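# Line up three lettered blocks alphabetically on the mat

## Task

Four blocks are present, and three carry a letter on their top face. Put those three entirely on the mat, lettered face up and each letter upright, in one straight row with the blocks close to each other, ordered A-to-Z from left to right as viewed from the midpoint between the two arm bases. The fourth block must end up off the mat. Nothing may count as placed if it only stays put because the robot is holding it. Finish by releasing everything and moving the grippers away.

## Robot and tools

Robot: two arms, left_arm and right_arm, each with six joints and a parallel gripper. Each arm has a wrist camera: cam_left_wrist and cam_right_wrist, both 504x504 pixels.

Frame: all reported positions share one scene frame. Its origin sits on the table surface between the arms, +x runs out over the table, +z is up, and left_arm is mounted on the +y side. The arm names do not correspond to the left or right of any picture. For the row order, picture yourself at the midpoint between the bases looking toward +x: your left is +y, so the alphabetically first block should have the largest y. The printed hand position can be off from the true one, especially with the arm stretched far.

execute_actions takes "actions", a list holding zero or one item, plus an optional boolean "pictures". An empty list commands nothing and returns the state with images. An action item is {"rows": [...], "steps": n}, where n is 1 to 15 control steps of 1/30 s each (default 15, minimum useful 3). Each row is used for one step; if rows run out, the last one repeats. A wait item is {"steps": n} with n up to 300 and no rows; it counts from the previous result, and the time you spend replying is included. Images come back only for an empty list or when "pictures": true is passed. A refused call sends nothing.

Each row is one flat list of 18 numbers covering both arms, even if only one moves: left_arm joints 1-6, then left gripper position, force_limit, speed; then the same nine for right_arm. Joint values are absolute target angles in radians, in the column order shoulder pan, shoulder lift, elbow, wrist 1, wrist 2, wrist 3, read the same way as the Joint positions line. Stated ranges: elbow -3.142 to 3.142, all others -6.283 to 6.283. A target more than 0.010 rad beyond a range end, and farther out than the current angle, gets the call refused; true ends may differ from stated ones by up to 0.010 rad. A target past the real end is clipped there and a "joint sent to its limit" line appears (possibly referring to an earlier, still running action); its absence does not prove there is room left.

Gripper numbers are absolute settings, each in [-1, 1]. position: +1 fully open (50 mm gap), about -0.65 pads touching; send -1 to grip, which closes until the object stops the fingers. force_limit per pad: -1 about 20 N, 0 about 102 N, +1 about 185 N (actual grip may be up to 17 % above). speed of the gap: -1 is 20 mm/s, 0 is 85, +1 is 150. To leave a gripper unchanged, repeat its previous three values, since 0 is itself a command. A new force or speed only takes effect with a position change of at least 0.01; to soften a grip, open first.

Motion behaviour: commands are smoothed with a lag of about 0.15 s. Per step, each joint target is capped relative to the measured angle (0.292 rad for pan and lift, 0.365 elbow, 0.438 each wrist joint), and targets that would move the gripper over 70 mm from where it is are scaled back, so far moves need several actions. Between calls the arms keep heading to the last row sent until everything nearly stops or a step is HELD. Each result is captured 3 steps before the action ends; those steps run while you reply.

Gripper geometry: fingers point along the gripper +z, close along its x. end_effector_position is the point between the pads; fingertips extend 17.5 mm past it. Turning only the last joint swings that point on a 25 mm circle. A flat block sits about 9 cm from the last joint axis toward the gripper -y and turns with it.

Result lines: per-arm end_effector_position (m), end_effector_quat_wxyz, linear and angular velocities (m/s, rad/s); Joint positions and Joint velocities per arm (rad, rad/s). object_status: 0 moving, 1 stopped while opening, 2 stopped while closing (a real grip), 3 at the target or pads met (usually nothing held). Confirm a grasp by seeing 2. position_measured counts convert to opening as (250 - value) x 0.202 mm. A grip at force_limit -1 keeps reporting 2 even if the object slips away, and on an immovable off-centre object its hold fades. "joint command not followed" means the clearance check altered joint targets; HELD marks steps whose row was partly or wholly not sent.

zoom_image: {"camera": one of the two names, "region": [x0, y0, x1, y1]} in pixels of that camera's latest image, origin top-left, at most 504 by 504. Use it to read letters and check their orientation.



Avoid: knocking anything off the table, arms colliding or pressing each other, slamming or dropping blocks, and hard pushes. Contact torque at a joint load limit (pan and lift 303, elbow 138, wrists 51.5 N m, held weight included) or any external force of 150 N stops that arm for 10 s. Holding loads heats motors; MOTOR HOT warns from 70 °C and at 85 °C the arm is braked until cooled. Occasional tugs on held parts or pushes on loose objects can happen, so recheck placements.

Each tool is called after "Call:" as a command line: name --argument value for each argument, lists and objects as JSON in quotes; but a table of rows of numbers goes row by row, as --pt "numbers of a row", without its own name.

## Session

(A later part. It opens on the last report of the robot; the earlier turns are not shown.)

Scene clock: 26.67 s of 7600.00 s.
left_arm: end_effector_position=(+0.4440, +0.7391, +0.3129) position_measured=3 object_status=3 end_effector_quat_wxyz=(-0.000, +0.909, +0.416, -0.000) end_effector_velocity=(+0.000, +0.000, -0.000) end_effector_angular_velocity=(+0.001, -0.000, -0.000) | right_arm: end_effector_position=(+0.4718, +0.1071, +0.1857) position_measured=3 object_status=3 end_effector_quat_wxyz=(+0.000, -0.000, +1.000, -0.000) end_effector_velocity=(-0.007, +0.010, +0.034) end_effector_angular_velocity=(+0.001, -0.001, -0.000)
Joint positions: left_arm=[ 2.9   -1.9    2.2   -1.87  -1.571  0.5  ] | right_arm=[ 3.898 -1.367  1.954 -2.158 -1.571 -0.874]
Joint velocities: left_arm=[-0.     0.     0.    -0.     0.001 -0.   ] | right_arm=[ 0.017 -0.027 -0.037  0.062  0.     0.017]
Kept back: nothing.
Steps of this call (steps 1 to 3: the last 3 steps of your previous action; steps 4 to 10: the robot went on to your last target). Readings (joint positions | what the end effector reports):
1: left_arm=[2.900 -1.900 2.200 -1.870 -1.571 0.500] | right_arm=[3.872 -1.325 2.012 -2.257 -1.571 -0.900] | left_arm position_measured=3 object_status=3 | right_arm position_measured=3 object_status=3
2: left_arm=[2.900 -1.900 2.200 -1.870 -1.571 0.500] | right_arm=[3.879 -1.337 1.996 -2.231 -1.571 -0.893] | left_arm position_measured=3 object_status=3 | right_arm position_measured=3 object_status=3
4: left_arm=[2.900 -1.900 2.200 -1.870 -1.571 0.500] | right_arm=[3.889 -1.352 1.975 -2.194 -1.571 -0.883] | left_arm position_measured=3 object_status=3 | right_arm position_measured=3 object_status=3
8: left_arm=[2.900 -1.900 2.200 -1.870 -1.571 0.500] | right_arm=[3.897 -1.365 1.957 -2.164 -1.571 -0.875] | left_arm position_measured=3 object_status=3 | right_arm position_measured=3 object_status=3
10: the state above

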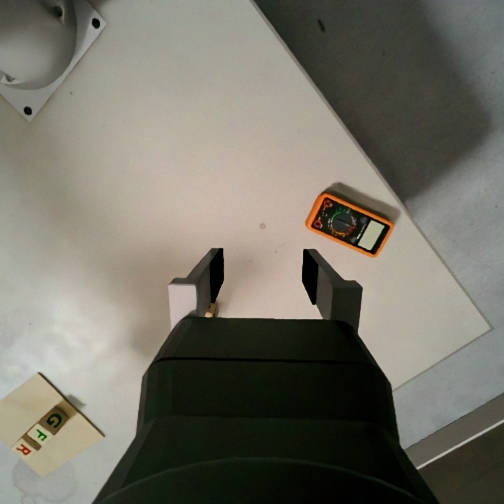

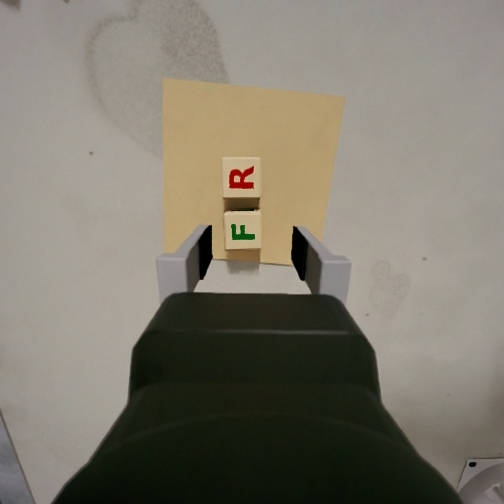

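Call:
execute_actions --actions '[{"rows":[[2.9,-1.9,2.2,-1.87,-1.571,0.5,1,-0.4,0.5,3.2615,-1.369,2.033,-2.2348,-1.571,1.6315,1,-0.4,0.5]]}]'

Call:
execute_actions --actions '[{"steps":22}]' --pictures true

Scene clock: 27.30 s of 7600.00 s.
left_arm: end_effector_position=(+0.4440, +0.7391, +0.3129) position_measured=3 object_status=3 end_effector_quat_wxyz=(-0.000, +0.909, +0.416, -0.000) end_effector_velocity=(+0.000, +0.000, +0.000) end_effector_angular_velocity=(+0.001, -0.001, -0.000) | right_arm: end_effector_position=(+0.5759, -0.0201, +0.1654) position_measured=3 object_status=3 end_effector_quat_wxyz=(+0.000, +0.307, +0.952, +0.000) end_effector_velocity=(+0.258, -0.367, -0.038) end_effector_angular_velocity=(-0.001, -0.001, -1.700)
Joint positions: left_arm=[ 2.9   -1.9    2.2   -1.87  -1.571  0.5  ] | right_arm=[ 3.651 -1.369  2.001 -2.202 -1.571 -0.498]
Joint velocities: left_arm=[-0.    -0.    -0.     0.     0.001  0.   ] | right_arm=[-0.682 -0.001  0.084 -0.084 -0.002  1.017]
Steps of this call (steps 1 to 7: the robot went on to your last target; steps 8 to 19: the first 12 steps of this action). Readings (joint positions | what the end effector reports):
8: left_arm=[2.900 -1.900 2.200 -1.870 -1.571 0.500] | right_arm=[3.897 -1.370 1.951 -2.152 -1.571 -0.868] | left_arm position_measured=3 object_status=3 | right_arm position_measured=3 object_status=3
9: left_arm=[2.900 -1.900 2.200 -1.870 -1.571 0.500] | right_arm=[3.880 -1.370 1.955 -2.157 -1.571 -0.840] | left_arm position_measured=3 object_status=3 | right_arm position_measured=3 object_status=3
11: left_arm=[2.900 -1.900 2.200 -1.870 -1.571 0.500] | right_arm=[3.833 -1.370 1.968 -2.170 -1.571 -0.771] | left_arm position_measured=3 object_status=3 | right_arm position_measured=3 object_status=3
15: left_arm=[2.900 -1.900 2.200 -1.870 -1.571 0.500] | right_arm=[3.743 -1.370 1.987 -2.189 -1.571 -0.635] | left_arm position_measured=3 object_status=3 | right_arm position_measured=3 object_status=3
19: the state above

Scene clock: 28.03 s of 7600.00 s.
left_arm: end_effector_position=(+0.4440, +0.7391, +0.3129) position_measured=3 object_status=3 end_effector_quat_wxyz=(-0.000, +0.909, +0.416, -0.000) end_effector_velocity=(-0.000, +0.000, +0.000) end_effector_angular_velocity=(+0.000, -0.000, -0.000) | right_arm: end_effector_position=(+0.6965, -0.2236, +0.1505) position_measured=3 object_status=3 end_effector_quat_wxyz=(+0.000, +0.934, +0.358, -0.000) end_effector_velocity=(+0.062, +0.013, -0.003) end_effector_angular_velocity=(-0.000, +0.001, -2.796)
Joint positions: left_arm=[ 2.9   -1.9    2.2   -1.87  -1.571  0.5  ] | right_arm=[ 3.267 -1.369  2.033 -2.234 -1.571  0.905]
Joint velocities: left_arm=[ 0. -0. -0.  0.  0.  0.] | right_arm=[-0.05   0.001  0.004 -0.004 -0.     2.746]
Kept back: nothing.
Steps of this call (steps 1 to 3: the last 3 steps of your previous action; steps 4 to 22: the robot went on to your last target). Readings (joint positions | what the end effector reports):
1: left_arm=[2.900 -1.900 2.200 -1.870 -1.571 0.500] | right_arm=[3.628 -1.369 2.003 -2.205 -1.571 -0.463] | left_arm position_measured=3 object_status=3 | right_arm position_measured=3 object_status=3
2: left_arm=[2.900 -1.900 2.200 -1.870 -1.571 0.500] | right_arm=[3.605 -1.369 2.006 -2.207 -1.571 -0.428] | left_arm position_measured=3 object_status=3 | right_arm position_measured=3 object_status=3
4: left_arm=[2.900 -1.900 2.200 -1.870 -1.571 0.500] | right_arm=[3.558 -1.369 2.010 -2.212 -1.571 -0.359] | left_arm position_measured=3 object_status=3 | right_arm position_measured=3 object_status=3
8: left_arm=[2.900 -1.900 2.200 -1.870 -1.571 0.500] | right_arm=[3.465 -1.369 2.017 -2.219 -1.571 -0.207] | left_arm position_measured=3 object_status=3 | right_arm position_measured=3 object_status=3
22: the state above

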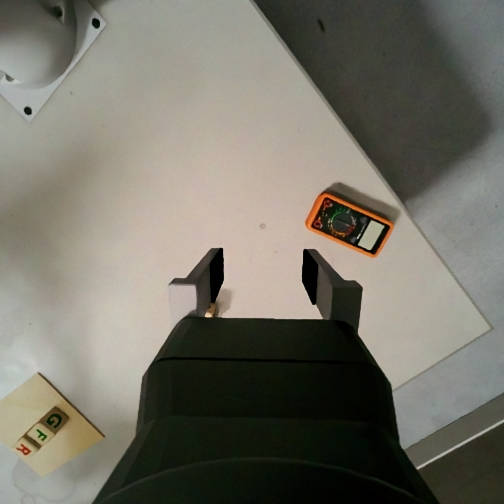

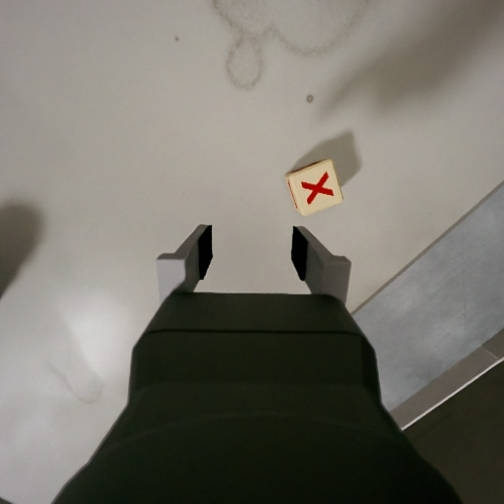

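Call:
execute_actions --actions '[{"steps":10}]' --pictures true

Call:
zoom_image --camera "cam_right_wrist" --region '[150,80,350,280]'

Scene clock: 28.37 s of 7600.00 s.
left_arm: end_effector_position=(+0.4440, +0.7391, +0.3129) position_measured=3 object_status=3 end_effector_quat_wxyz=(-0.000, +0.909, +0.416, -0.000) end_effector_velocity=(-0.000, -0.000, -0.000) end_effector_angular_velocity=(-0.000, -0.000, +0.000) | right_arm: end_effector_position=(+0.7129, -0.2208, +0.1503) position_measured=3 object_status=3 end_effector_quat_wxyz=(+0.000, +1.000, +0.028, +0.000) end_effector_velocity=(+0.014, -0.002, +0.000) end_effector_angular_velocity=(+0.001, -0.000, -0.514)
Joint positions: left_arm=[ 2.9   -1.9    2.2   -1.87  -1.571  0.5  ] | right_arm=[ 3.262 -1.369  2.033 -2.235 -1.571  1.575]
Joint velocities: left_arm=[-0. -0.  0. -0. -0. -0.] | right_arm=[-0.004 -0.     0.    -0.     0.001  0.51 ]
Kept back: nothing.
Steps of this call (steps 1 to 10: the robot went on to your last target). Readings (joint positions | what the end effector reports):
1: left_arm=[2.900 -1.900 2.200 -1.870 -1.571 0.500] | right_arm=[3.266 -1.369 2.033 -2.234 -1.571 0.998] | left_arm position_measured=3 object_status=3 | right_arm position_measured=3 object_status=3
2: left_arm=[2.900 -1.900 2.200 -1.870 -1.571 0.500] | right_arm=[3.265 -1.369 2.033 -2.235 -1.571 1.092] | left_arm position_measured=3 object_status=3 | right_arm position_measured=3 object_status=3
4: left_arm=[2.900 -1.900 2.200 -1.870 -1.571 0.500] | right_arm=[3.263 -1.369 2.033 -2.235 -1.571 1.279] | left_arm position_measured=3 object_status=3 | right_arm position_measured=3 object_status=3
8: left_arm=[2.900 -1.900 2.200 -1.870 -1.571 0.500] | right_arm=[3.262 -1.369 2.033 -2.235 -1.571 1.527] | left_arm position_measured=3 object_status=3 | right_arm position_measured=3 object_status=3
10: the state above

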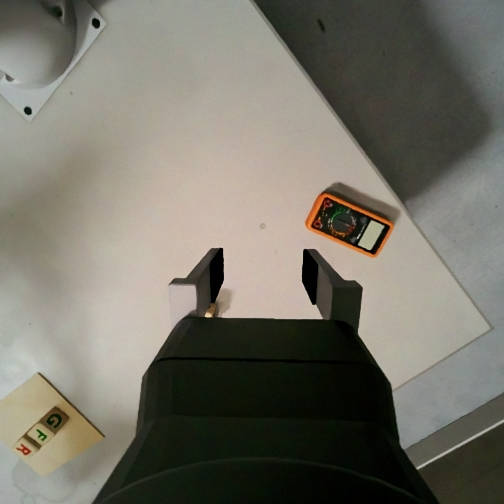

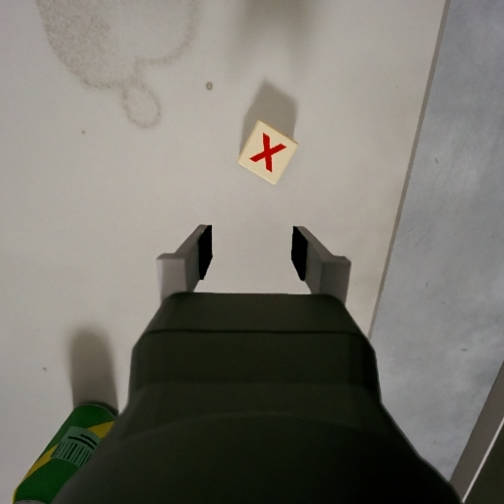

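Region (150, 80, 350, 280) of cam_right_wrist's 504x504 image, scaled by 2.520, with more detail than that image has.

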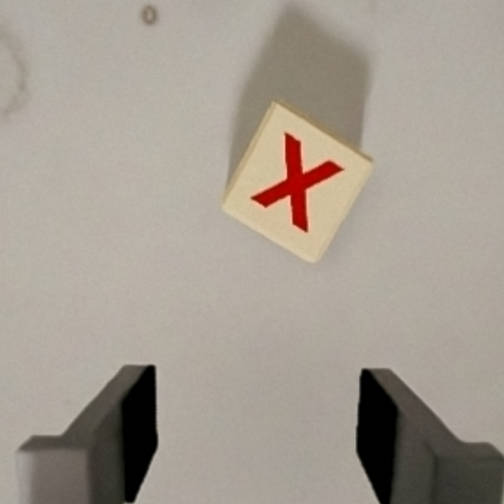

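Call:
execute_actions --actions '[{"rows":[[2.9,-1.9,2.2,-1.87,-1.571,0.5,1,-0.4,0.5,3.3597,-1.2162,1.9712,-2.3258,-1.571,0.63,1,-0.4,0.5]]}]'

Call:
execute_actions --actions '[{"steps":10}]' --pictures true

Scene clock: 29.07 s of 7600.00 s.
left_arm: end_effector_position=(+0.4440, +0.7391, +0.3129) position_measured=3 object_status=3 end_effector_quat_wxyz=(-0.000, +0.909, +0.416, -0.000) end_effector_velocity=(+0.000, +0.000, +0.000) end_effector_angular_velocity=(+0.001, -0.001, +0.001) | right_arm: end_effector_position=(+0.7244, -0.1612, +0.0902) position_measured=3 object_status=3 end_effector_quat_wxyz=(+0.000, +0.905, +0.425, -0.000) end_effector_velocity=(-0.015, +0.012, -0.044) end_effector_angular_velocity=(+0.000, -0.003, +2.014)
Joint positions: left_arm=[ 2.9   -1.9    2.2   -1.87  -1.571  0.5  ] | right_arm=[ 3.353 -1.227  1.976 -2.319 -1.571  0.844]
Joint velocities: left_arm=[-0.    -0.    -0.    -0.     0.001 -0.001] | right_arm=[ 0.064  0.098 -0.041 -0.06  -0.    -1.95 ]
Steps of this call (steps 1 to 9: the robot went on to your last target; steps 10 to 21: the first 12 steps of this action). Readings (joint positions | what the end effector reports):
10: left_arm=[2.900 -1.900 2.200 -1.870 -1.571 0.500] | right_arm=[3.262 -1.368 2.033 -2.236 -1.571 1.624] | left_arm position_measured=3 object_status=3 | right_arm position_measured=3 object_status=3
11: left_arm=[2.900 -1.900 2.200 -1.870 -1.571 0.500] | right_arm=[3.268 -1.358 2.029 -2.242 -1.571 1.597] | left_arm position_measured=3 object_status=3 | right_arm position_measured=3 object_status=3
13: left_arm=[2.900 -1.900 2.200 -1.870 -1.571 0.500] | right_arm=[3.291 -1.323 2.015 -2.262 -1.571 1.492] | left_arm position_measured=3 object_status=3 | right_arm position_measured=3 object_status=3
17: left_arm=[2.900 -1.900 2.200 -1.870 -1.571 0.500] | right_arm=[3.336 -1.253 1.987 -2.303 -1.571 1.186] | left_arm position_measured=3 object_status=3 | right_arm position_measured=3 object_status=3
21: the state above

Scene clock: 29.40 s of 7600.00 s.
left_arm: end_effector_position=(+0.4440, +0.7391, +0.3129) position_measured=3 object_status=3 end_effector_quat_wxyz=(-0.000, +0.909, +0.416, -0.000) end_effector_velocity=(-0.000, -0.000, -0.000) end_effector_angular_velocity=(+0.000, -0.000, -0.000) | right_arm: end_effector_position=(+0.7231, -0.1602, +0.0854) position_measured=3 object_status=3 end_effector_quat_wxyz=(+0.000, +0.855, +0.518, -0.000) end_effector_velocity=(-0.001, +0.001, -0.002) end_effector_angular_velocity=(+0.000, +0.000, +0.095)
Joint positions: left_arm=[ 2.9   -1.9    2.2   -1.87  -1.571  0.5  ] | right_arm=[ 3.359 -1.217  1.971 -2.325 -1.571  0.64 ]
Joint velocities: left_arm=[-0. -0.  0. -0.  0.  0.] | right_arm=[ 0.005  0.005 -0.002 -0.003  0.    -0.091]
Kept back: nothing.
Steps of this call (steps 1 to 3: the last 3 steps of your previous action; steps 4 to 10: the robot went on to your last target). Readings (joint positions | what the end effector reports):
1: left_arm=[2.900 -1.900 2.200 -1.870 -1.571 0.500] | right_arm=[3.354 -1.224 1.974 -2.321 -1.571 0.787] | left_arm position_measured=3 object_status=3 | right_arm position_measured=3 object_status=3
2: left_arm=[2.900 -1.900 2.200 -1.870 -1.571 0.500] | right_arm=[3.356 -1.222 1.974 -2.322 -1.571 0.746] | left_arm position_measured=3 object_status=3 | right_arm position_measured=3 object_status=3
4: left_arm=[2.900 -1.900 2.200 -1.870 -1.571 0.500] | right_arm=[3.358 -1.220 1.973 -2.324 -1.571 0.693] | left_arm position_measured=3 object_status=3 | right_arm position_measured=3 object_status=3
8: left_arm=[2.900 -1.900 2.200 -1.870 -1.571 0.500] | right_arm=[3.359 -1.217 1.972 -2.325 -1.571 0.648] | left_arm position_measured=3 object_status=3 | right_arm position_measured=3 object_status=3
10: the state above

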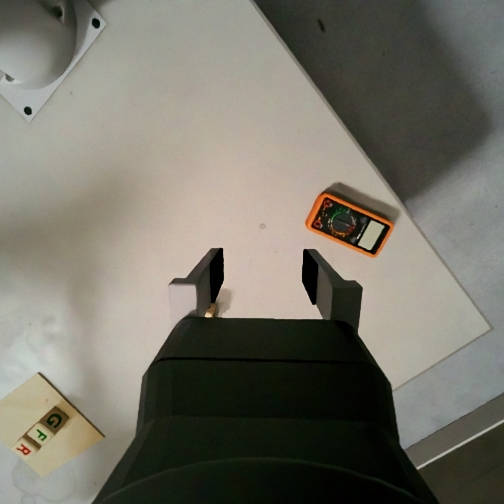

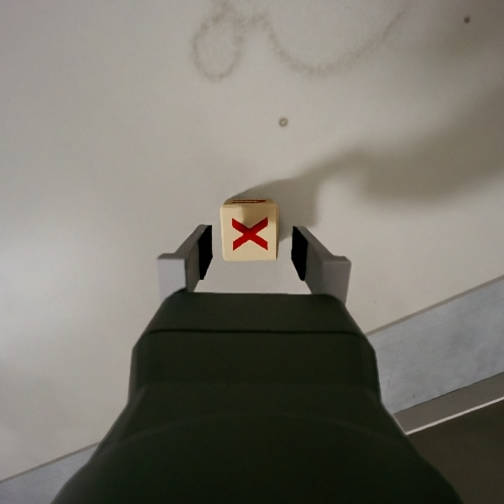

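Call:
execute_actions --actions '[{"rows":[[2.9,-1.9,2.2,-1.87,-1.571,0.5,1,-0.4,0.5,3.3616,-1.222,1.98,-2.329,-1.571,0.6316,1,-0.4,0.5],[2.9,-1.9,2.2,-1.87,-1.571,0.5,1,-0.4,0.5,3.3616,-1.222,1.98,-2.329,-1.571,0.6316,1,-0.4,0.5],[2.9,-1.9,2.2,-1.87,-1.571,0.5,1,-0.4,0.5,3.3616,-1.1544,2.0068,-2.4232,-1.571,0.6316,1,-0.4,0.5]]}]'

Call:
execute_actions --actions '[{"rows":[[2.9,-1.9,2.2,-1.87,-1.571,0.5,1,-0.4,0.5,3.3616,-1.1544,2.0068,-2.4232,-1.571,0.6316,-1,-0.4,0.0]],"steps":9}]' --pictures true

Scene clock: 30.10 s of 7600.00 s.
left_arm: end_effector_position=(+0.4440, +0.7391, +0.3129) position_measured=3 object_status=3 end_effector_quat_wxyz=(-0.000, +0.909, +0.416, -0.000) end_effector_velocity=(+0.000, -0.000, -0.000) end_effector_angular_velocity=(-0.000, +0.000, +0.000) | right_arm: end_effector_position=(+0.7181, -0.1596, +0.0355) position_measured=3 object_status=3 end_effector_quat_wxyz=(+0.000, +0.853, +0.523, +0.000) end_effector_velocity=(-0.003, -0.000, -0.029) end_effector_angular_velocity=(-0.000, -0.000, +0.001)
Joint positions: left_arm=[ 2.9   -1.9    2.2   -1.87  -1.571  0.5  ] | right_arm=[ 3.362 -1.158  2.005 -2.417 -1.571  0.632]
Joint velocities: left_arm=[-0.     0.    -0.    -0.    -0.    -0.001] | right_arm=[ 0.001  0.036  0.018 -0.053 -0.     0.   ]
Steps of this call (steps 1 to 9: the robot went on to your last target; steps 10 to 21: the first 12 steps of this action). Readings (joint positions | what the end effector reports):
10: left_arm=[2.900 -1.900 2.200 -1.870 -1.571 0.500] | right_arm=[3.360 -1.216 1.971 -2.326 -1.571 0.631] | left_arm position_measured=3 object_status=3 | right_arm position_measured=3 object_status=3
11: left_arm=[2.900 -1.900 2.200 -1.870 -1.571 0.500] | right_arm=[3.360 -1.218 1.973 -2.327 -1.571 0.631] | left_arm position_measured=3 object_status=3 | right_arm position_measured=3 object_status=3
13: left_arm=[2.900 -1.900 2.200 -1.870 -1.571 0.500] | right_arm=[3.361 -1.203 1.982 -2.355 -1.571 0.631] | left_arm position_measured=3 object_status=3 | right_arm position_measured=3 object_status=3
17: left_arm=[2.900 -1.900 2.200 -1.870 -1.571 0.500] | right_arm=[3.361 -1.168 2.000 -2.403 -1.571 0.631] | left_arm position_measured=3 object_status=3 | right_arm position_measured=3 object_status=3
21: the state above

Scene clock: 30.40 s of 7600.00 s.
left_arm: end_effector_position=(+0.4440, +0.7391, +0.3129) position_measured=3 object_status=3 end_effector_quat_wxyz=(-0.000, +0.909, +0.416, -0.000) end_effector_velocity=(-0.000, +0.000, -0.000) end_effector_angular_velocity=(-0.000, +0.000, +0.001) | right_arm: end_effector_position=(+0.7179, -0.1596, +0.0326) position_measured=47 object_status=0 end_effector_quat_wxyz=(+0.000, +0.853, +0.523, +0.000) end_effector_velocity=(+0.000, +0.000, -0.001) end_effector_angular_velocity=(+0.000, -0.002, -0.001)
Joint positions: left_arm=[ 2.9   -1.9    2.2   -1.87  -1.571  0.5  ] | right_arm=[ 3.362 -1.155  2.007 -2.423 -1.571  0.632]
Joint velocities: left_arm=[ 0.    -0.     0.     0.    -0.    -0.001] | right_arm=[ 0.     0.001  0.001 -0.004 -0.     0.002]
Steps of this call (steps 1 to 3: the last 3 steps of your previous action; steps 4 to 9: the first 6 steps of this action). Readings (joint positions | what the end effector reports):
4: left_arm=[2.900 -1.900 2.200 -1.870 -1.571 0.500] | right_arm=[3.362 -1.156 2.006 -2.421 -1.571 0.632] | left_arm position_measured=3 object_status=3 | right_arm position_measured=12 object_status=0
5: left_arm=[2.900 -1.900 2.200 -1.870 -1.571 0.500] | right_arm=[3.362 -1.155 2.006 -2.422 -1.571 0.632] | left_arm position_measured=3 object_status=3 | right_arm position_measured=26 object_status=0
7: left_arm=[2.900 -1.900 2.200 -1.870 -1.571 0.500] | right_arm=[3.362 -1.155 2.007 -2.423 -1.571 0.632] | left_arm position_measured=3 object_status=3 | right_arm position_measured=47 object_status=0
9: the state above

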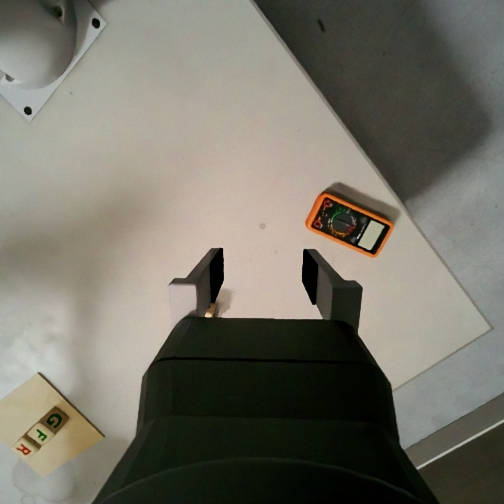

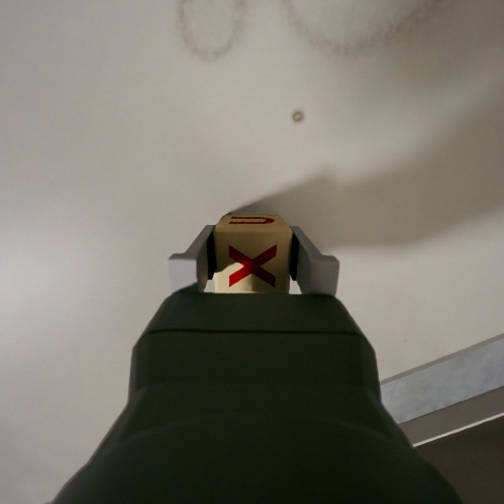

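Call:
execute_actions --actions '[{"rows":[[2.9,-1.9,2.2,-1.87,-1.571,0.5,1,-0.4,0.5,3.3616,-1.1544,2.0068,-2.4232,-1.571,0.6316,-1,-0.4,0.0],[2.9,-1.9,2.2,-1.87,-1.571,0.5,1,-0.4,0.5,3.3616,-1.28,1.95,-2.241,-1.571,0.6316,-1,-0.4,0.0],[2.9,-1.9,2.2,-1.87,-1.571,0.5,1,-0.4,0.5,3.3616,-1.28,1.95,-2.241,-1.571,0.6316,-1,-0.4,0.0],[2.9,-1.9,2.2,-1.87,-1.571,0.5,1,-0.4,0.5,3.3616,-1.28,1.95,-2.241,-1.571,0.6316,-1,-0.4,0.0],[2.9,-1.9,2.2,-1.87,-1.571,0.5,1,-0.4,0.5,3.3616,-1.28,1.95,-2.241,-1.571,0.6316,-1,-0.4,0.0],[2.9,-1.9,2.2,-1.87,-1.571,0.5,1,-0.4,0.5,3.3616,-1.28,1.95,-2.241,-1.571,0.6316,-1,-0.4,0.0],[2.9,-1.9,2.2,-1.87,-1.571,0.5,1,-0.4,0.5,3.7165,-1.4274,2.1986,-2.342,-1.571,2.0865,-1,-0.4,0.0]]}]'

Call:
execute_actions --actions '[{"steps":16}]' --pictures true

Scene clock: 31.27 s of 7600.00 s.
left_arm: end_effector_position=(+0.4440, +0.7391, +0.3129) position_measured=3 object_status=3 end_effector_quat_wxyz=(-0.000, +0.909, +0.416, -0.000) end_effector_velocity=(-0.000, -0.000, +0.000) end_effector_angular_velocity=(-0.001, -0.000, +0.000) | right_arm: end_effector_position=(+0.6585, -0.1071, +0.1061) position_measured=47 object_status=2 end_effector_quat_wxyz=(+0.000, +0.864, +0.504, -0.000) end_effector_velocity=(-0.345, +0.290, +0.015) end_effector_angular_velocity=(-0.001, +0.005, -0.261)
Joint positions: left_arm=[ 2.9   -1.9    2.2   -1.87  -1.571  0.5  ] | right_arm=[ 3.448 -1.291  2.03  -2.31  -1.571  0.761]
Joint velocities: left_arm=[-0.    -0.     0.    -0.    -0.001 -0.   ] | right_arm=[ 0.508 -0.256  0.322 -0.061  0.     0.769]
Steps of this call (steps 1 to 3: the last 3 steps of your previous action; steps 4 to 14: the robot went on to your last target; steps 15 to 26: the first 12 steps of this action). Readings (joint positions | what the end effector reports):
15: left_arm=[2.900 -1.900 2.200 -1.870 -1.571 0.500] | right_arm=[3.362 -1.154 2.007 -2.423 -1.571 0.632] | left_arm position_measured=3 object_status=3 | right_arm position_measured=47 object_status=2
16: left_arm=[2.900 -1.900 2.200 -1.870 -1.571 0.500] | right_arm=[3.362 -1.157 2.006 -2.419 -1.571 0.632] | left_arm position_measured=3 object_status=3 | right_arm position_measured=47 object_status=2
18: left_arm=[2.900 -1.900 2.200 -1.870 -1.571 0.500] | right_arm=[3.362 -1.194 1.989 -2.365 -1.571 0.632] | left_arm position_measured=3 object_status=3 | right_arm position_measured=47 object_status=2
22: left_arm=[2.900 -1.900 2.200 -1.870 -1.571 0.500] | right_arm=[3.380 -1.254 1.981 -2.301 -1.571 0.662] | left_arm position_measured=3 object_status=3 | right_arm position_measured=47 object_status=2
26: the state above

Scene clock: 31.80 s of 7600.00 s.
left_arm: end_effector_position=(+0.4440, +0.7391, +0.3129) position_measured=3 object_status=3 end_effector_quat_wxyz=(-0.000, +0.909, +0.416, -0.000) end_effector_velocity=(-0.000, +0.000, +0.000) end_effector_angular_velocity=(-0.000, -0.000, +0.000) | right_arm: end_effector_position=(+0.4866, +0.0113, +0.1105) position_measured=47 object_status=2 end_effector_quat_wxyz=(+0.000, +0.981, +0.195, +0.000) end_effector_velocity=(-0.057, +0.067, -0.002) end_effector_angular_velocity=(-0.001, +0.001, -2.512)
Joint positions: left_arm=[ 2.9   -1.9    2.2   -1.87  -1.571  0.5  ] | right_arm=[ 3.7   -1.419  2.188 -2.34  -1.571  1.678]
Joint velocities: left_arm=[ 0. -0.  0. -0. -0. -0.] | right_arm=[ 0.15  -0.073  0.094 -0.019 -0.     2.662]
Kept back: nothing.
Steps of this call (steps 1 to 3: the last 3 steps of your previous action; steps 4 to 16: the robot went on to your last target). Readings (joint positions | what the end effector reports):
1: left_arm=[2.900 -1.900 2.200 -1.870 -1.571 0.500] | right_arm=[3.465 -1.300 2.041 -2.312 -1.571 0.788] | left_arm position_measured=3 object_status=3 | right_arm position_measured=47 object_status=2
2: left_arm=[2.900 -1.900 2.200 -1.870 -1.571 0.500] | right_arm=[3.482 -1.309 2.052 -2.314 -1.571 0.817] | left_arm position_measured=3 object_status=3 | right_arm position_measured=47 object_status=2
4: left_arm=[2.900 -1.900 2.200 -1.870 -1.571 0.500] | right_arm=[3.517 -1.326 2.074 -2.318 -1.571 0.882] | left_arm position_measured=3 object_status=3 | right_arm position_measured=47 object_status=2
8: left_arm=[2.900 -1.900 2.200 -1.870 -1.571 0.500] | right_arm=[3.589 -1.363 2.119 -2.327 -1.571 1.054] | left_arm position_measured=3 object_status=3 | right_arm position_measured=47 object_status=2
16: the state above

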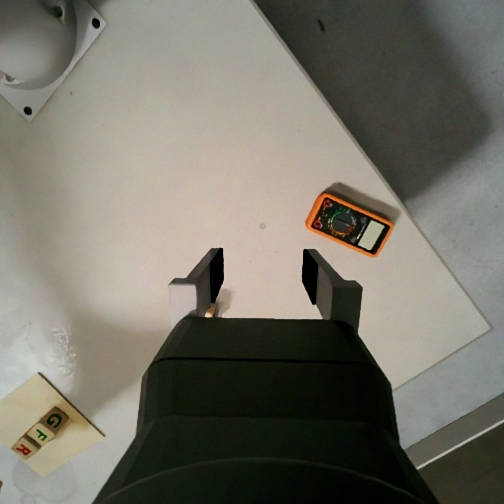

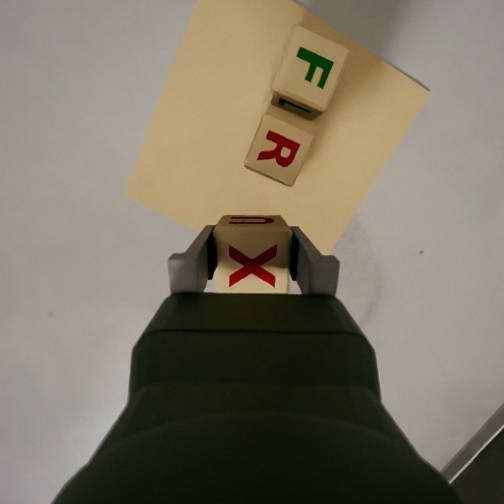

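Now lower at y=.015 (safe) to z≈.06 and look.

Call:
execute_actions --actions '[{"rows":[[2.9,-1.9,2.2,-1.87,-1.571,0.5,1,-0.4,0.5,3.7165,-1.4274,2.1986,-2.342,-1.571,2.0865,-1,-0.4,0.0],[2.9,-1.9,2.2,-1.87,-1.571,0.5,1,-0.4,0.5,3.7165,-1.4274,2.1986,-2.342,-1.571,2.0865,-1,-0.4,0.0],[2.9,-1.9,2.2,-1.87,-1.571,0.5,1,-0.4,0.5,3.7165,-1.4274,2.1986,-2.342,-1.571,2.0865,-1,-0.4,0.0],[2.9,-1.9,2.2,-1.87,-1.571,0.5,1,-0.4,0.5,3.7165,-1.4274,2.1986,-2.342,-1.571,2.0865,-1,-0.4,0.0],[2.9,-1.9,2.2,-1.87,-1.571,0.5,1,-0.4,0.5,3.7165,-1.3155,2.2377,-2.493,-1.571,2.0865,-1,-0.4,0.0]]}]' --pictures true

Scene clock: 32.33 s of 7600.00 s.
left_arm: end_effector_position=(+0.4440, +0.7391, +0.3129) position_measured=3 object_status=3 end_effector_quat_wxyz=(-0.000, +0.909, +0.416, -0.000) end_effector_velocity=(+0.000, +0.000, +0.000) end_effector_angular_velocity=(+0.000, -0.001, -0.000) | right_arm: end_effector_position=(+0.4860, +0.0193, +0.0484) position_measured=47 object_status=2 end_effector_quat_wxyz=(+0.000, +1.000, +0.001, -0.000) end_effector_velocity=(-0.001, +0.001, -0.078) end_effector_angular_velocity=(+0.001, -0.003, -0.027)
Joint positions: left_arm=[ 2.9   -1.9    2.2   -1.87  -1.571  0.5  ] | right_arm=[ 3.716 -1.329  2.233 -2.474 -1.571  2.083]
Joint velocities: left_arm=[-0. -0. -0.  0.  0.  0.] | right_arm=[ 0.003  0.125  0.044 -0.173 -0.     0.03 ]
Steps of this call (steps 1 to 4: the robot went on to your last target; steps 5 to 16: the first 12 steps of this action). Readings (joint positions | what the end effector reports):
5: left_arm=[2.900 -1.900 2.200 -1.870 -1.571 0.500] | right_arm=[3.713 -1.426 2.196 -2.342 -1.571 1.993] | left_arm position_measured=3 object_status=3 | right_arm position_measured=47 object_status=2
6: left_arm=[2.900 -1.900 2.200 -1.870 -1.571 0.500] | right_arm=[3.714 -1.426 2.197 -2.342 -1.571 2.018] | left_arm position_measured=3 object_status=3 | right_arm position_measured=47 object_status=2
8: left_arm=[2.900 -1.900 2.200 -1.870 -1.571 0.500] | right_arm=[3.715 -1.427 2.198 -2.342 -1.571 2.049] | left_arm position_measured=3 object_status=3 | right_arm position_measured=47 object_status=2
12: left_arm=[2.900 -1.900 2.200 -1.870 -1.571 0.500] | right_arm=[3.716 -1.363 2.222 -2.427 -1.571 2.076] | left_arm position_measured=3 object_status=3 | right_arm position_measured=47 object_status=2
16: the state above

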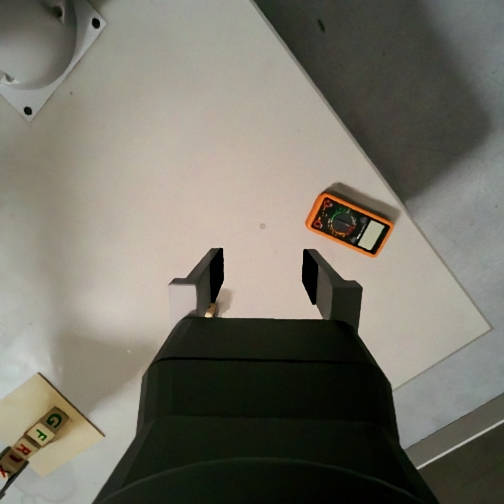

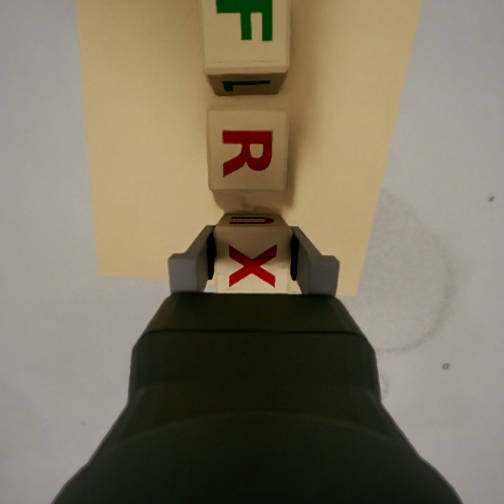

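Call:
execute_actions --actions '[{"rows":[[2.9,-1.9,2.2,-1.87,-1.571,0.5,1,-0.4,0.5,3.722,-1.311,2.235,-2.495,-1.571,2.092,-1,-0.4,0.0],[2.9,-1.9,2.2,-1.87,-1.571,0.5,1,-0.4,0.5,3.725,-1.309,2.234,-2.496,-1.571,2.095,-1,-0.4,0.0],[2.9,-1.9,2.2,-1.87,-1.571,0.5,1,-0.4,0.5,3.728,-1.307,2.232,-2.496,-1.571,2.098,-1,-0.4,0.0],[2.9,-1.9,2.2,-1.87,-1.571,0.5,1,-0.4,0.5,3.731,-1.305,2.230,-2.496,-1.571,2.101,-1,-0.4,0.0],[2.9,-1.9,2.2,-1.87,-1.571,0.5,1,-0.4,0.5,3.734,-1.303,2.229,-2.497,-1.571,2.104,-1,-0.4,0.0],[2.9,-1.9,2.2,-1.87,-1.571,0.5,1,-0.4,0.5,3.737,-1.301,2.227,-2.497,-1.571,2.107,-1,-0.4,0.0],[2.9,-1.9,2.2,-1.87,-1.571,0.5,1,-0.4,0.5,3.739,-1.299,2.226,-2.498,-1.571,2.109,-1,-0.4,0.0]]}]' --pictures true

Scene clock: 33.10 s of 7600.00 s.
left_arm: end_effector_position=(+0.4440, +0.7391, +0.3129) position_measured=3 object_status=3 end_effector_quat_wxyz=(-0.000, +0.909, +0.416, -0.000) end_effector_velocity=(+0.000, +0.000, +0.000) end_effector_angular_velocity=(+0.000, -0.000, +0.000) | right_arm: end_effector_position=(+0.4826, +0.0320, +0.0362) position_measured=47 object_status=2 end_effector_quat_wxyz=(-0.000, +1.000, -0.000, +0.001) end_effector_velocity=(-0.003, +0.012, -0.003) end_effector_angular_velocity=(+0.000, -0.000, +0.000)
Joint positions: left_arm=[ 2.9   -1.9    2.2   -1.87  -1.571  0.5  ] | right_arm=[ 3.737 -1.301  2.227 -2.498 -1.571  2.107]
Joint velocities: left_arm=[-0.     0.    -0.    -0.     0.001 -0.   ] | right_arm=[ 0.019  0.013 -0.01  -0.004  0.     0.018]
Steps of this call (steps 1 to 3: the last 3 steps of your previous action; steps 4 to 11: the robot went on to your last target; steps 12 to 23: the first 12 steps of this action). Readings (joint positions | what the end effector reports):
12: left_arm=[2.900 -1.900 2.200 -1.870 -1.571 0.500] | right_arm=[3.717 -1.316 2.238 -2.493 -1.571 2.087] | left_arm position_measured=3 object_status=3 | right_arm position_measured=47 object_status=2
13: left_arm=[2.900 -1.900 2.200 -1.870 -1.571 0.500] | right_arm=[3.718 -1.314 2.237 -2.493 -1.571 2.088] | left_arm position_measured=3 object_status=3 | right_arm position_measured=47 object_status=2
15: left_arm=[2.900 -1.900 2.200 -1.870 -1.571 0.500] | right_arm=[3.722 -1.311 2.235 -2.495 -1.571 2.092] | left_arm position_measured=3 object_status=3 | right_arm position_measured=47 object_status=2
19: left_arm=[2.900 -1.900 2.200 -1.870 -1.571 0.500] | right_arm=[3.732 -1.304 2.230 -2.496 -1.571 2.102] | left_arm position_measured=3 object_status=3 | right_arm position_measured=47 object_status=2
23: the state above

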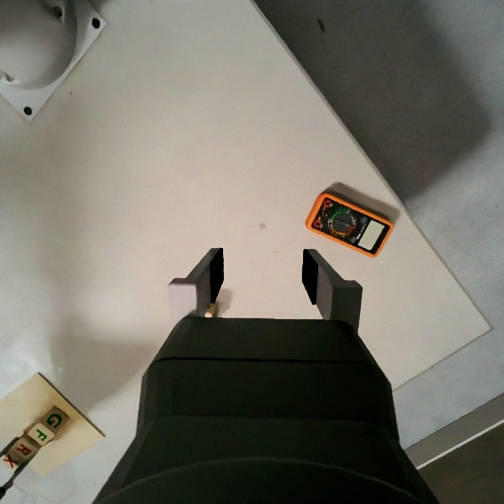

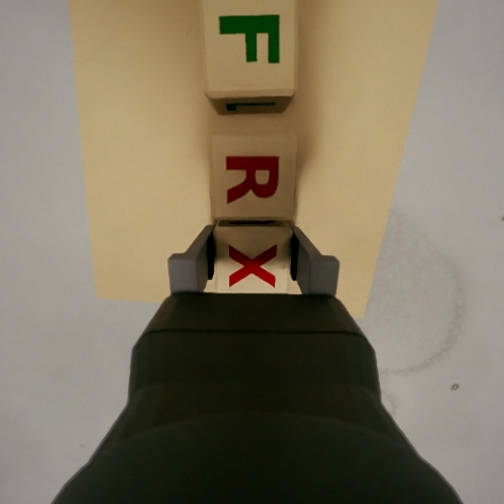

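Call:
execute_actions --actions '[{"rows":[[2.9,-1.9,2.2,-1.87,-1.571,0.5,1,-0.4,0.5,3.742,-1.297,2.224,-2.498,-1.571,2.112,-1,-0.4,0.0],[2.9,-1.9,2.2,-1.87,-1.571,0.5,1,-0.4,0.5,3.745,-1.294,2.222,-2.498,-1.571,2.115,-1,-0.4,0.0],[2.9,-1.9,2.2,-1.87,-1.571,0.5,1,-0.4,0.5,3.748,-1.292,2.220,-2.499,-1.571,2.118,-1,-0.4,0.0],[2.9,-1.9,2.2,-1.87,-1.571,0.5,1,-0.4,0.5,3.751,-1.289,2.218,-2.499,-1.571,2.121,-1,-0.4,0.0],[2.9,-1.9,2.2,-1.87,-1.571,0.5,1,-0.4,0.5,3.754,-1.287,2.216,-2.499,-1.571,2.124,-1,-0.4,0.0],[2.9,-1.9,2.2,-1.87,-1.571,0.5,1,-0.4,0.5,3.756,-1.285,2.215,-2.500,-1.571,2.126,-1,-0.4,0.0]]}]' --pictures true

Scene clock: 33.70 s of 7600.00 s.
left_arm: end_effector_position=(+0.4440, +0.7391, +0.3129) position_measured=3 object_status=3 end_effector_quat_wxyz=(-0.000, +0.909, +0.416, -0.000) end_effector_velocity=(-0.000, -0.000, -0.000) end_effector_angular_velocity=(-0.001, +0.000, -0.000) | right_arm: end_effector_position=(+0.4798, +0.0434, +0.0323) position_measured=47 object_status=2 end_effector_quat_wxyz=(+0.000, +1.000, -0.000, -0.000) end_effector_velocity=(-0.006, +0.008, -0.004) end_effector_angular_velocity=(+0.001, +0.007, +0.002)
Joint positions: left_arm=[ 2.9   -1.9    2.2   -1.87  -1.571  0.5  ] | right_arm=[ 3.755 -1.286  2.216 -2.5   -1.571  2.125]
Joint velocities: left_arm=[-0.    -0.     0.     0.    -0.001  0.   ] | right_arm=[ 0.014  0.009 -0.004  0.     0.005  0.011]
Steps of this call (steps 1 to 3: the last 3 steps of your previous action; steps 4 to 6: the robot went on to your last target; steps 7 to 18: the first 12 steps of this action). Readings (joint positions | what the end effector reports):
7: left_arm=[2.900 -1.900 2.200 -1.870 -1.571 0.500] | right_arm=[3.739 -1.299 2.226 -2.498 -1.571 2.109] | left_arm position_measured=3 object_status=3 | right_arm position_measured=47 object_status=2
8: left_arm=[2.900 -1.900 2.200 -1.870 -1.571 0.500] | right_arm=[3.740 -1.299 2.225 -2.498 -1.571 2.110] | left_arm position_measured=3 object_status=3 | right_arm position_measured=47 object_status=2
10: left_arm=[2.900 -1.900 2.200 -1.870 -1.571 0.500] | right_arm=[3.743 -1.296 2.223 -2.498 -1.571 2.113] | left_arm position_measured=3 object_status=3 | right_arm position_measured=47 object_status=2
14: left_arm=[2.900 -1.900 2.200 -1.870 -1.571 0.500] | right_arm=[3.751 -1.289 2.218 -2.500 -1.571 2.122] | left_arm position_measured=3 object_status=3 | right_arm position_measured=47 object_status=2
18: the state above

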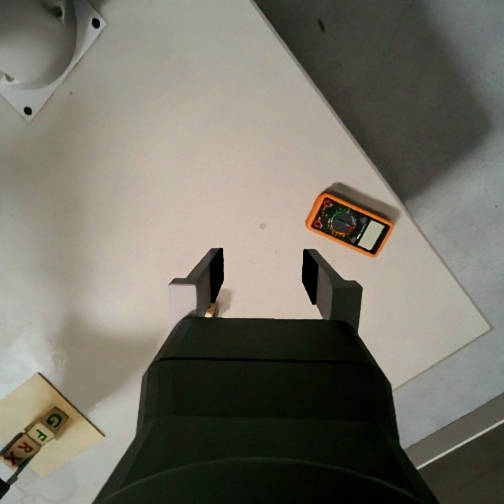

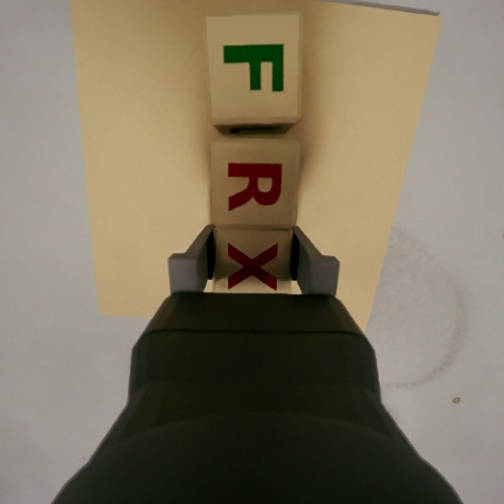

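Call:
execute_actions --actions '[{"rows":[[2.9,-1.9,2.2,-1.87,-1.571,0.5,1,-0.4,0.5,3.755,-1.285,2.215,-2.500,-1.571,2.125,1,-0.4,0.5],[2.9,-1.9,2.2,-1.87,-1.571,0.5,1,-0.4,0.5,3.755,-1.285,2.215,-2.500,-1.571,2.125,1,-0.4,0.5],[2.9,-1.9,2.2,-1.87,-1.571,0.5,1,-0.4,0.5,3.755,-1.285,2.215,-2.500,-1.571,2.125,1,-0.4,0.5],[2.9,-1.9,2.2,-1.87,-1.571,0.5,1,-0.4,0.5,3.755,-1.285,2.215,-2.500,-1.571,2.125,1,-0.4,0.5],[2.9,-1.9,2.2,-1.87,-1.571,0.5,1,-0.4,0.5,3.755,-1.285,2.215,-2.500,-1.571,2.125,1,-0.4,0.5],[2.9,-1.9,2.2,-1.87,-1.571,0.5,1,-0.4,0.5,3.755,-1.49,2.107,-2.188,-1.571,2.125,1,-0.4,0.5]]}]'

Call:
execute_actions --actions '[{"rows":[[2.9,-1.9,2.2,-1.87,-1.571,0.5,1,-0.4,0.5,3.66,-1.58,2.10,-2.091,-1.571,2.03,1,-0.4,0.5]]}]' --pictures true

Scene clock: 34.30 s of 7600.00 s.
left_arm: end_effector_position=(+0.4440, +0.7391, +0.3129) position_measured=3 object_status=3 end_effector_quat_wxyz=(-0.000, +0.909, +0.416, -0.000) end_effector_velocity=(+0.000, -0.000, -0.000) end_effector_angular_velocity=(-0.000, +0.000, -0.001) | right_arm: end_effector_position=(+0.4848, +0.0471, +0.1221) position_measured=3 object_status=3 end_effector_quat_wxyz=(+0.000, +1.000, +0.000, -0.000) end_effector_velocity=(-0.010, -0.008, +0.441) end_effector_angular_velocity=(-0.000, -0.002, -0.001)
Joint positions: left_arm=[ 2.9   -1.9    2.2   -1.87  -1.571  0.5  ] | right_arm=[ 3.755 -1.41   2.149 -2.31  -1.571  2.125]
Joint velocities: left_arm=[-0.     0.    -0.    -0.    -0.     0.001] | right_arm=[-0.002 -0.595 -0.309  0.903 -0.001 -0.001]
Steps of this call (steps 1 to 3: the last 3 steps of your previous action; steps 4 to 6: the robot went on to your last target; steps 7 to 18: the first 12 steps of this action). Readings (joint positions | what the end effector reports):
7: left_arm=[2.900 -1.900 2.200 -1.870 -1.571 0.500] | right_arm=[3.756 -1.285 2.215 -2.500 -1.570 2.126] | left_arm position_measured=3 object_status=3 | right_arm position_measured=36 object_status=0
8: left_arm=[2.900 -1.900 2.200 -1.870 -1.571 0.500] | right_arm=[3.756 -1.284 2.216 -2.499 -1.570 2.126] | left_arm position_measured=3 object_status=3 | right_arm position_measured=16 object_status=0
10: left_arm=[2.900 -1.900 2.200 -1.870 -1.571 0.500] | right_arm=[3.756 -1.284 2.216 -2.499 -1.570 2.126] | left_arm position_measured=3 object_status=3 | right_arm position_measured=3 object_status=0
14: left_arm=[2.900 -1.900 2.200 -1.870 -1.571 0.500] | right_arm=[3.756 -1.328 2.192 -2.434 -1.571 2.125] | left_arm position_measured=3 object_status=3 | right_arm position_measured=3 object_status=0
18: the state above

Scene clock: 34.80 s of 7600.00 s.
left_arm: end_effector_position=(+0.4440, +0.7391, +0.3129) position_measured=3 object_status=3 end_effector_quat_wxyz=(-0.000, +0.909, +0.416, -0.000) end_effector_velocity=(-0.000, +0.000, -0.000) end_effector_angular_velocity=(+0.000, +0.000, +0.001) | right_arm: end_effector_position=(+0.5013, -0.0092, +0.2282) position_measured=3 object_status=3 end_effector_quat_wxyz=(+0.000, +1.000, -0.000, +0.000) end_effector_velocity=(+0.004, -0.020, +0.024) end_effector_angular_velocity=(+0.002, +0.001, -0.000)
Joint positions: left_arm=[ 2.9   -1.9    2.2   -1.87  -1.571  0.5  ] | right_arm=[ 3.664 -1.575  2.101 -2.096 -1.571  2.034]
Joint velocities: left_arm=[ 0.  0.  0. -0.  0. -0.] | right_arm=[-0.034 -0.042 -0.008  0.049  0.002 -0.033]
Steps of this call (steps 1 to 3: the last 3 steps of your previous action; steps 4 to 15: the first 12 steps of this action). Readings (joint positions | what the end effector reports):
4: left_arm=[2.900 -1.900 2.200 -1.870 -1.571 0.500] | right_arm=[3.752 -1.468 2.120 -2.222 -1.571 2.122] | left_arm position_measured=3 object_status=3 | right_arm position_measured=3 object_status=3
5: left_arm=[2.900 -1.900 2.200 -1.870 -1.571 0.500] | right_arm=[3.736 -1.488 2.117 -2.198 -1.571 2.105] | left_arm position_measured=3 object_status=3 | right_arm position_measured=3 object_status=3
7: left_arm=[2.900 -1.900 2.200 -1.870 -1.571 0.500] | right_arm=[3.704 -1.526 2.109 -2.154 -1.571 2.074] | left_arm position_measured=3 object_status=3 | right_arm position_measured=3 object_status=3
11: left_arm=[2.900 -1.900 2.200 -1.870 -1.571 0.500] | right_arm=[3.673 -1.564 2.103 -2.110 -1.571 2.043] | left_arm position_measured=3 object_status=3 | right_arm position_measured=3 object_status=3
15: the state above

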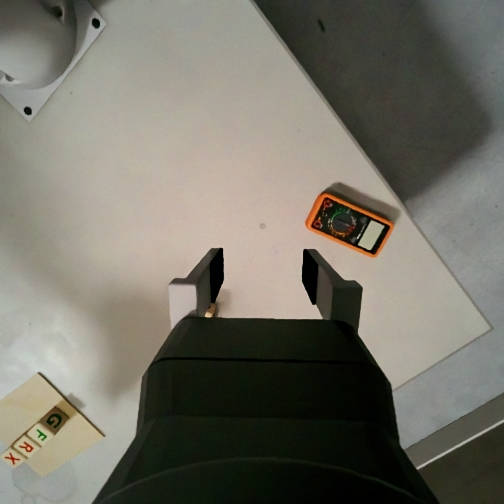

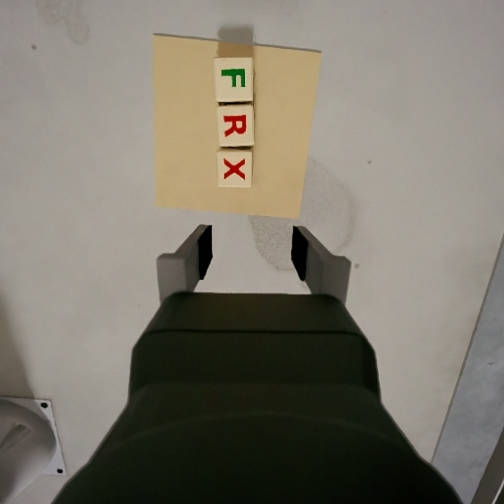

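Good row.

Call:
finished_scene --scene 1

The scene is finished: the task was done.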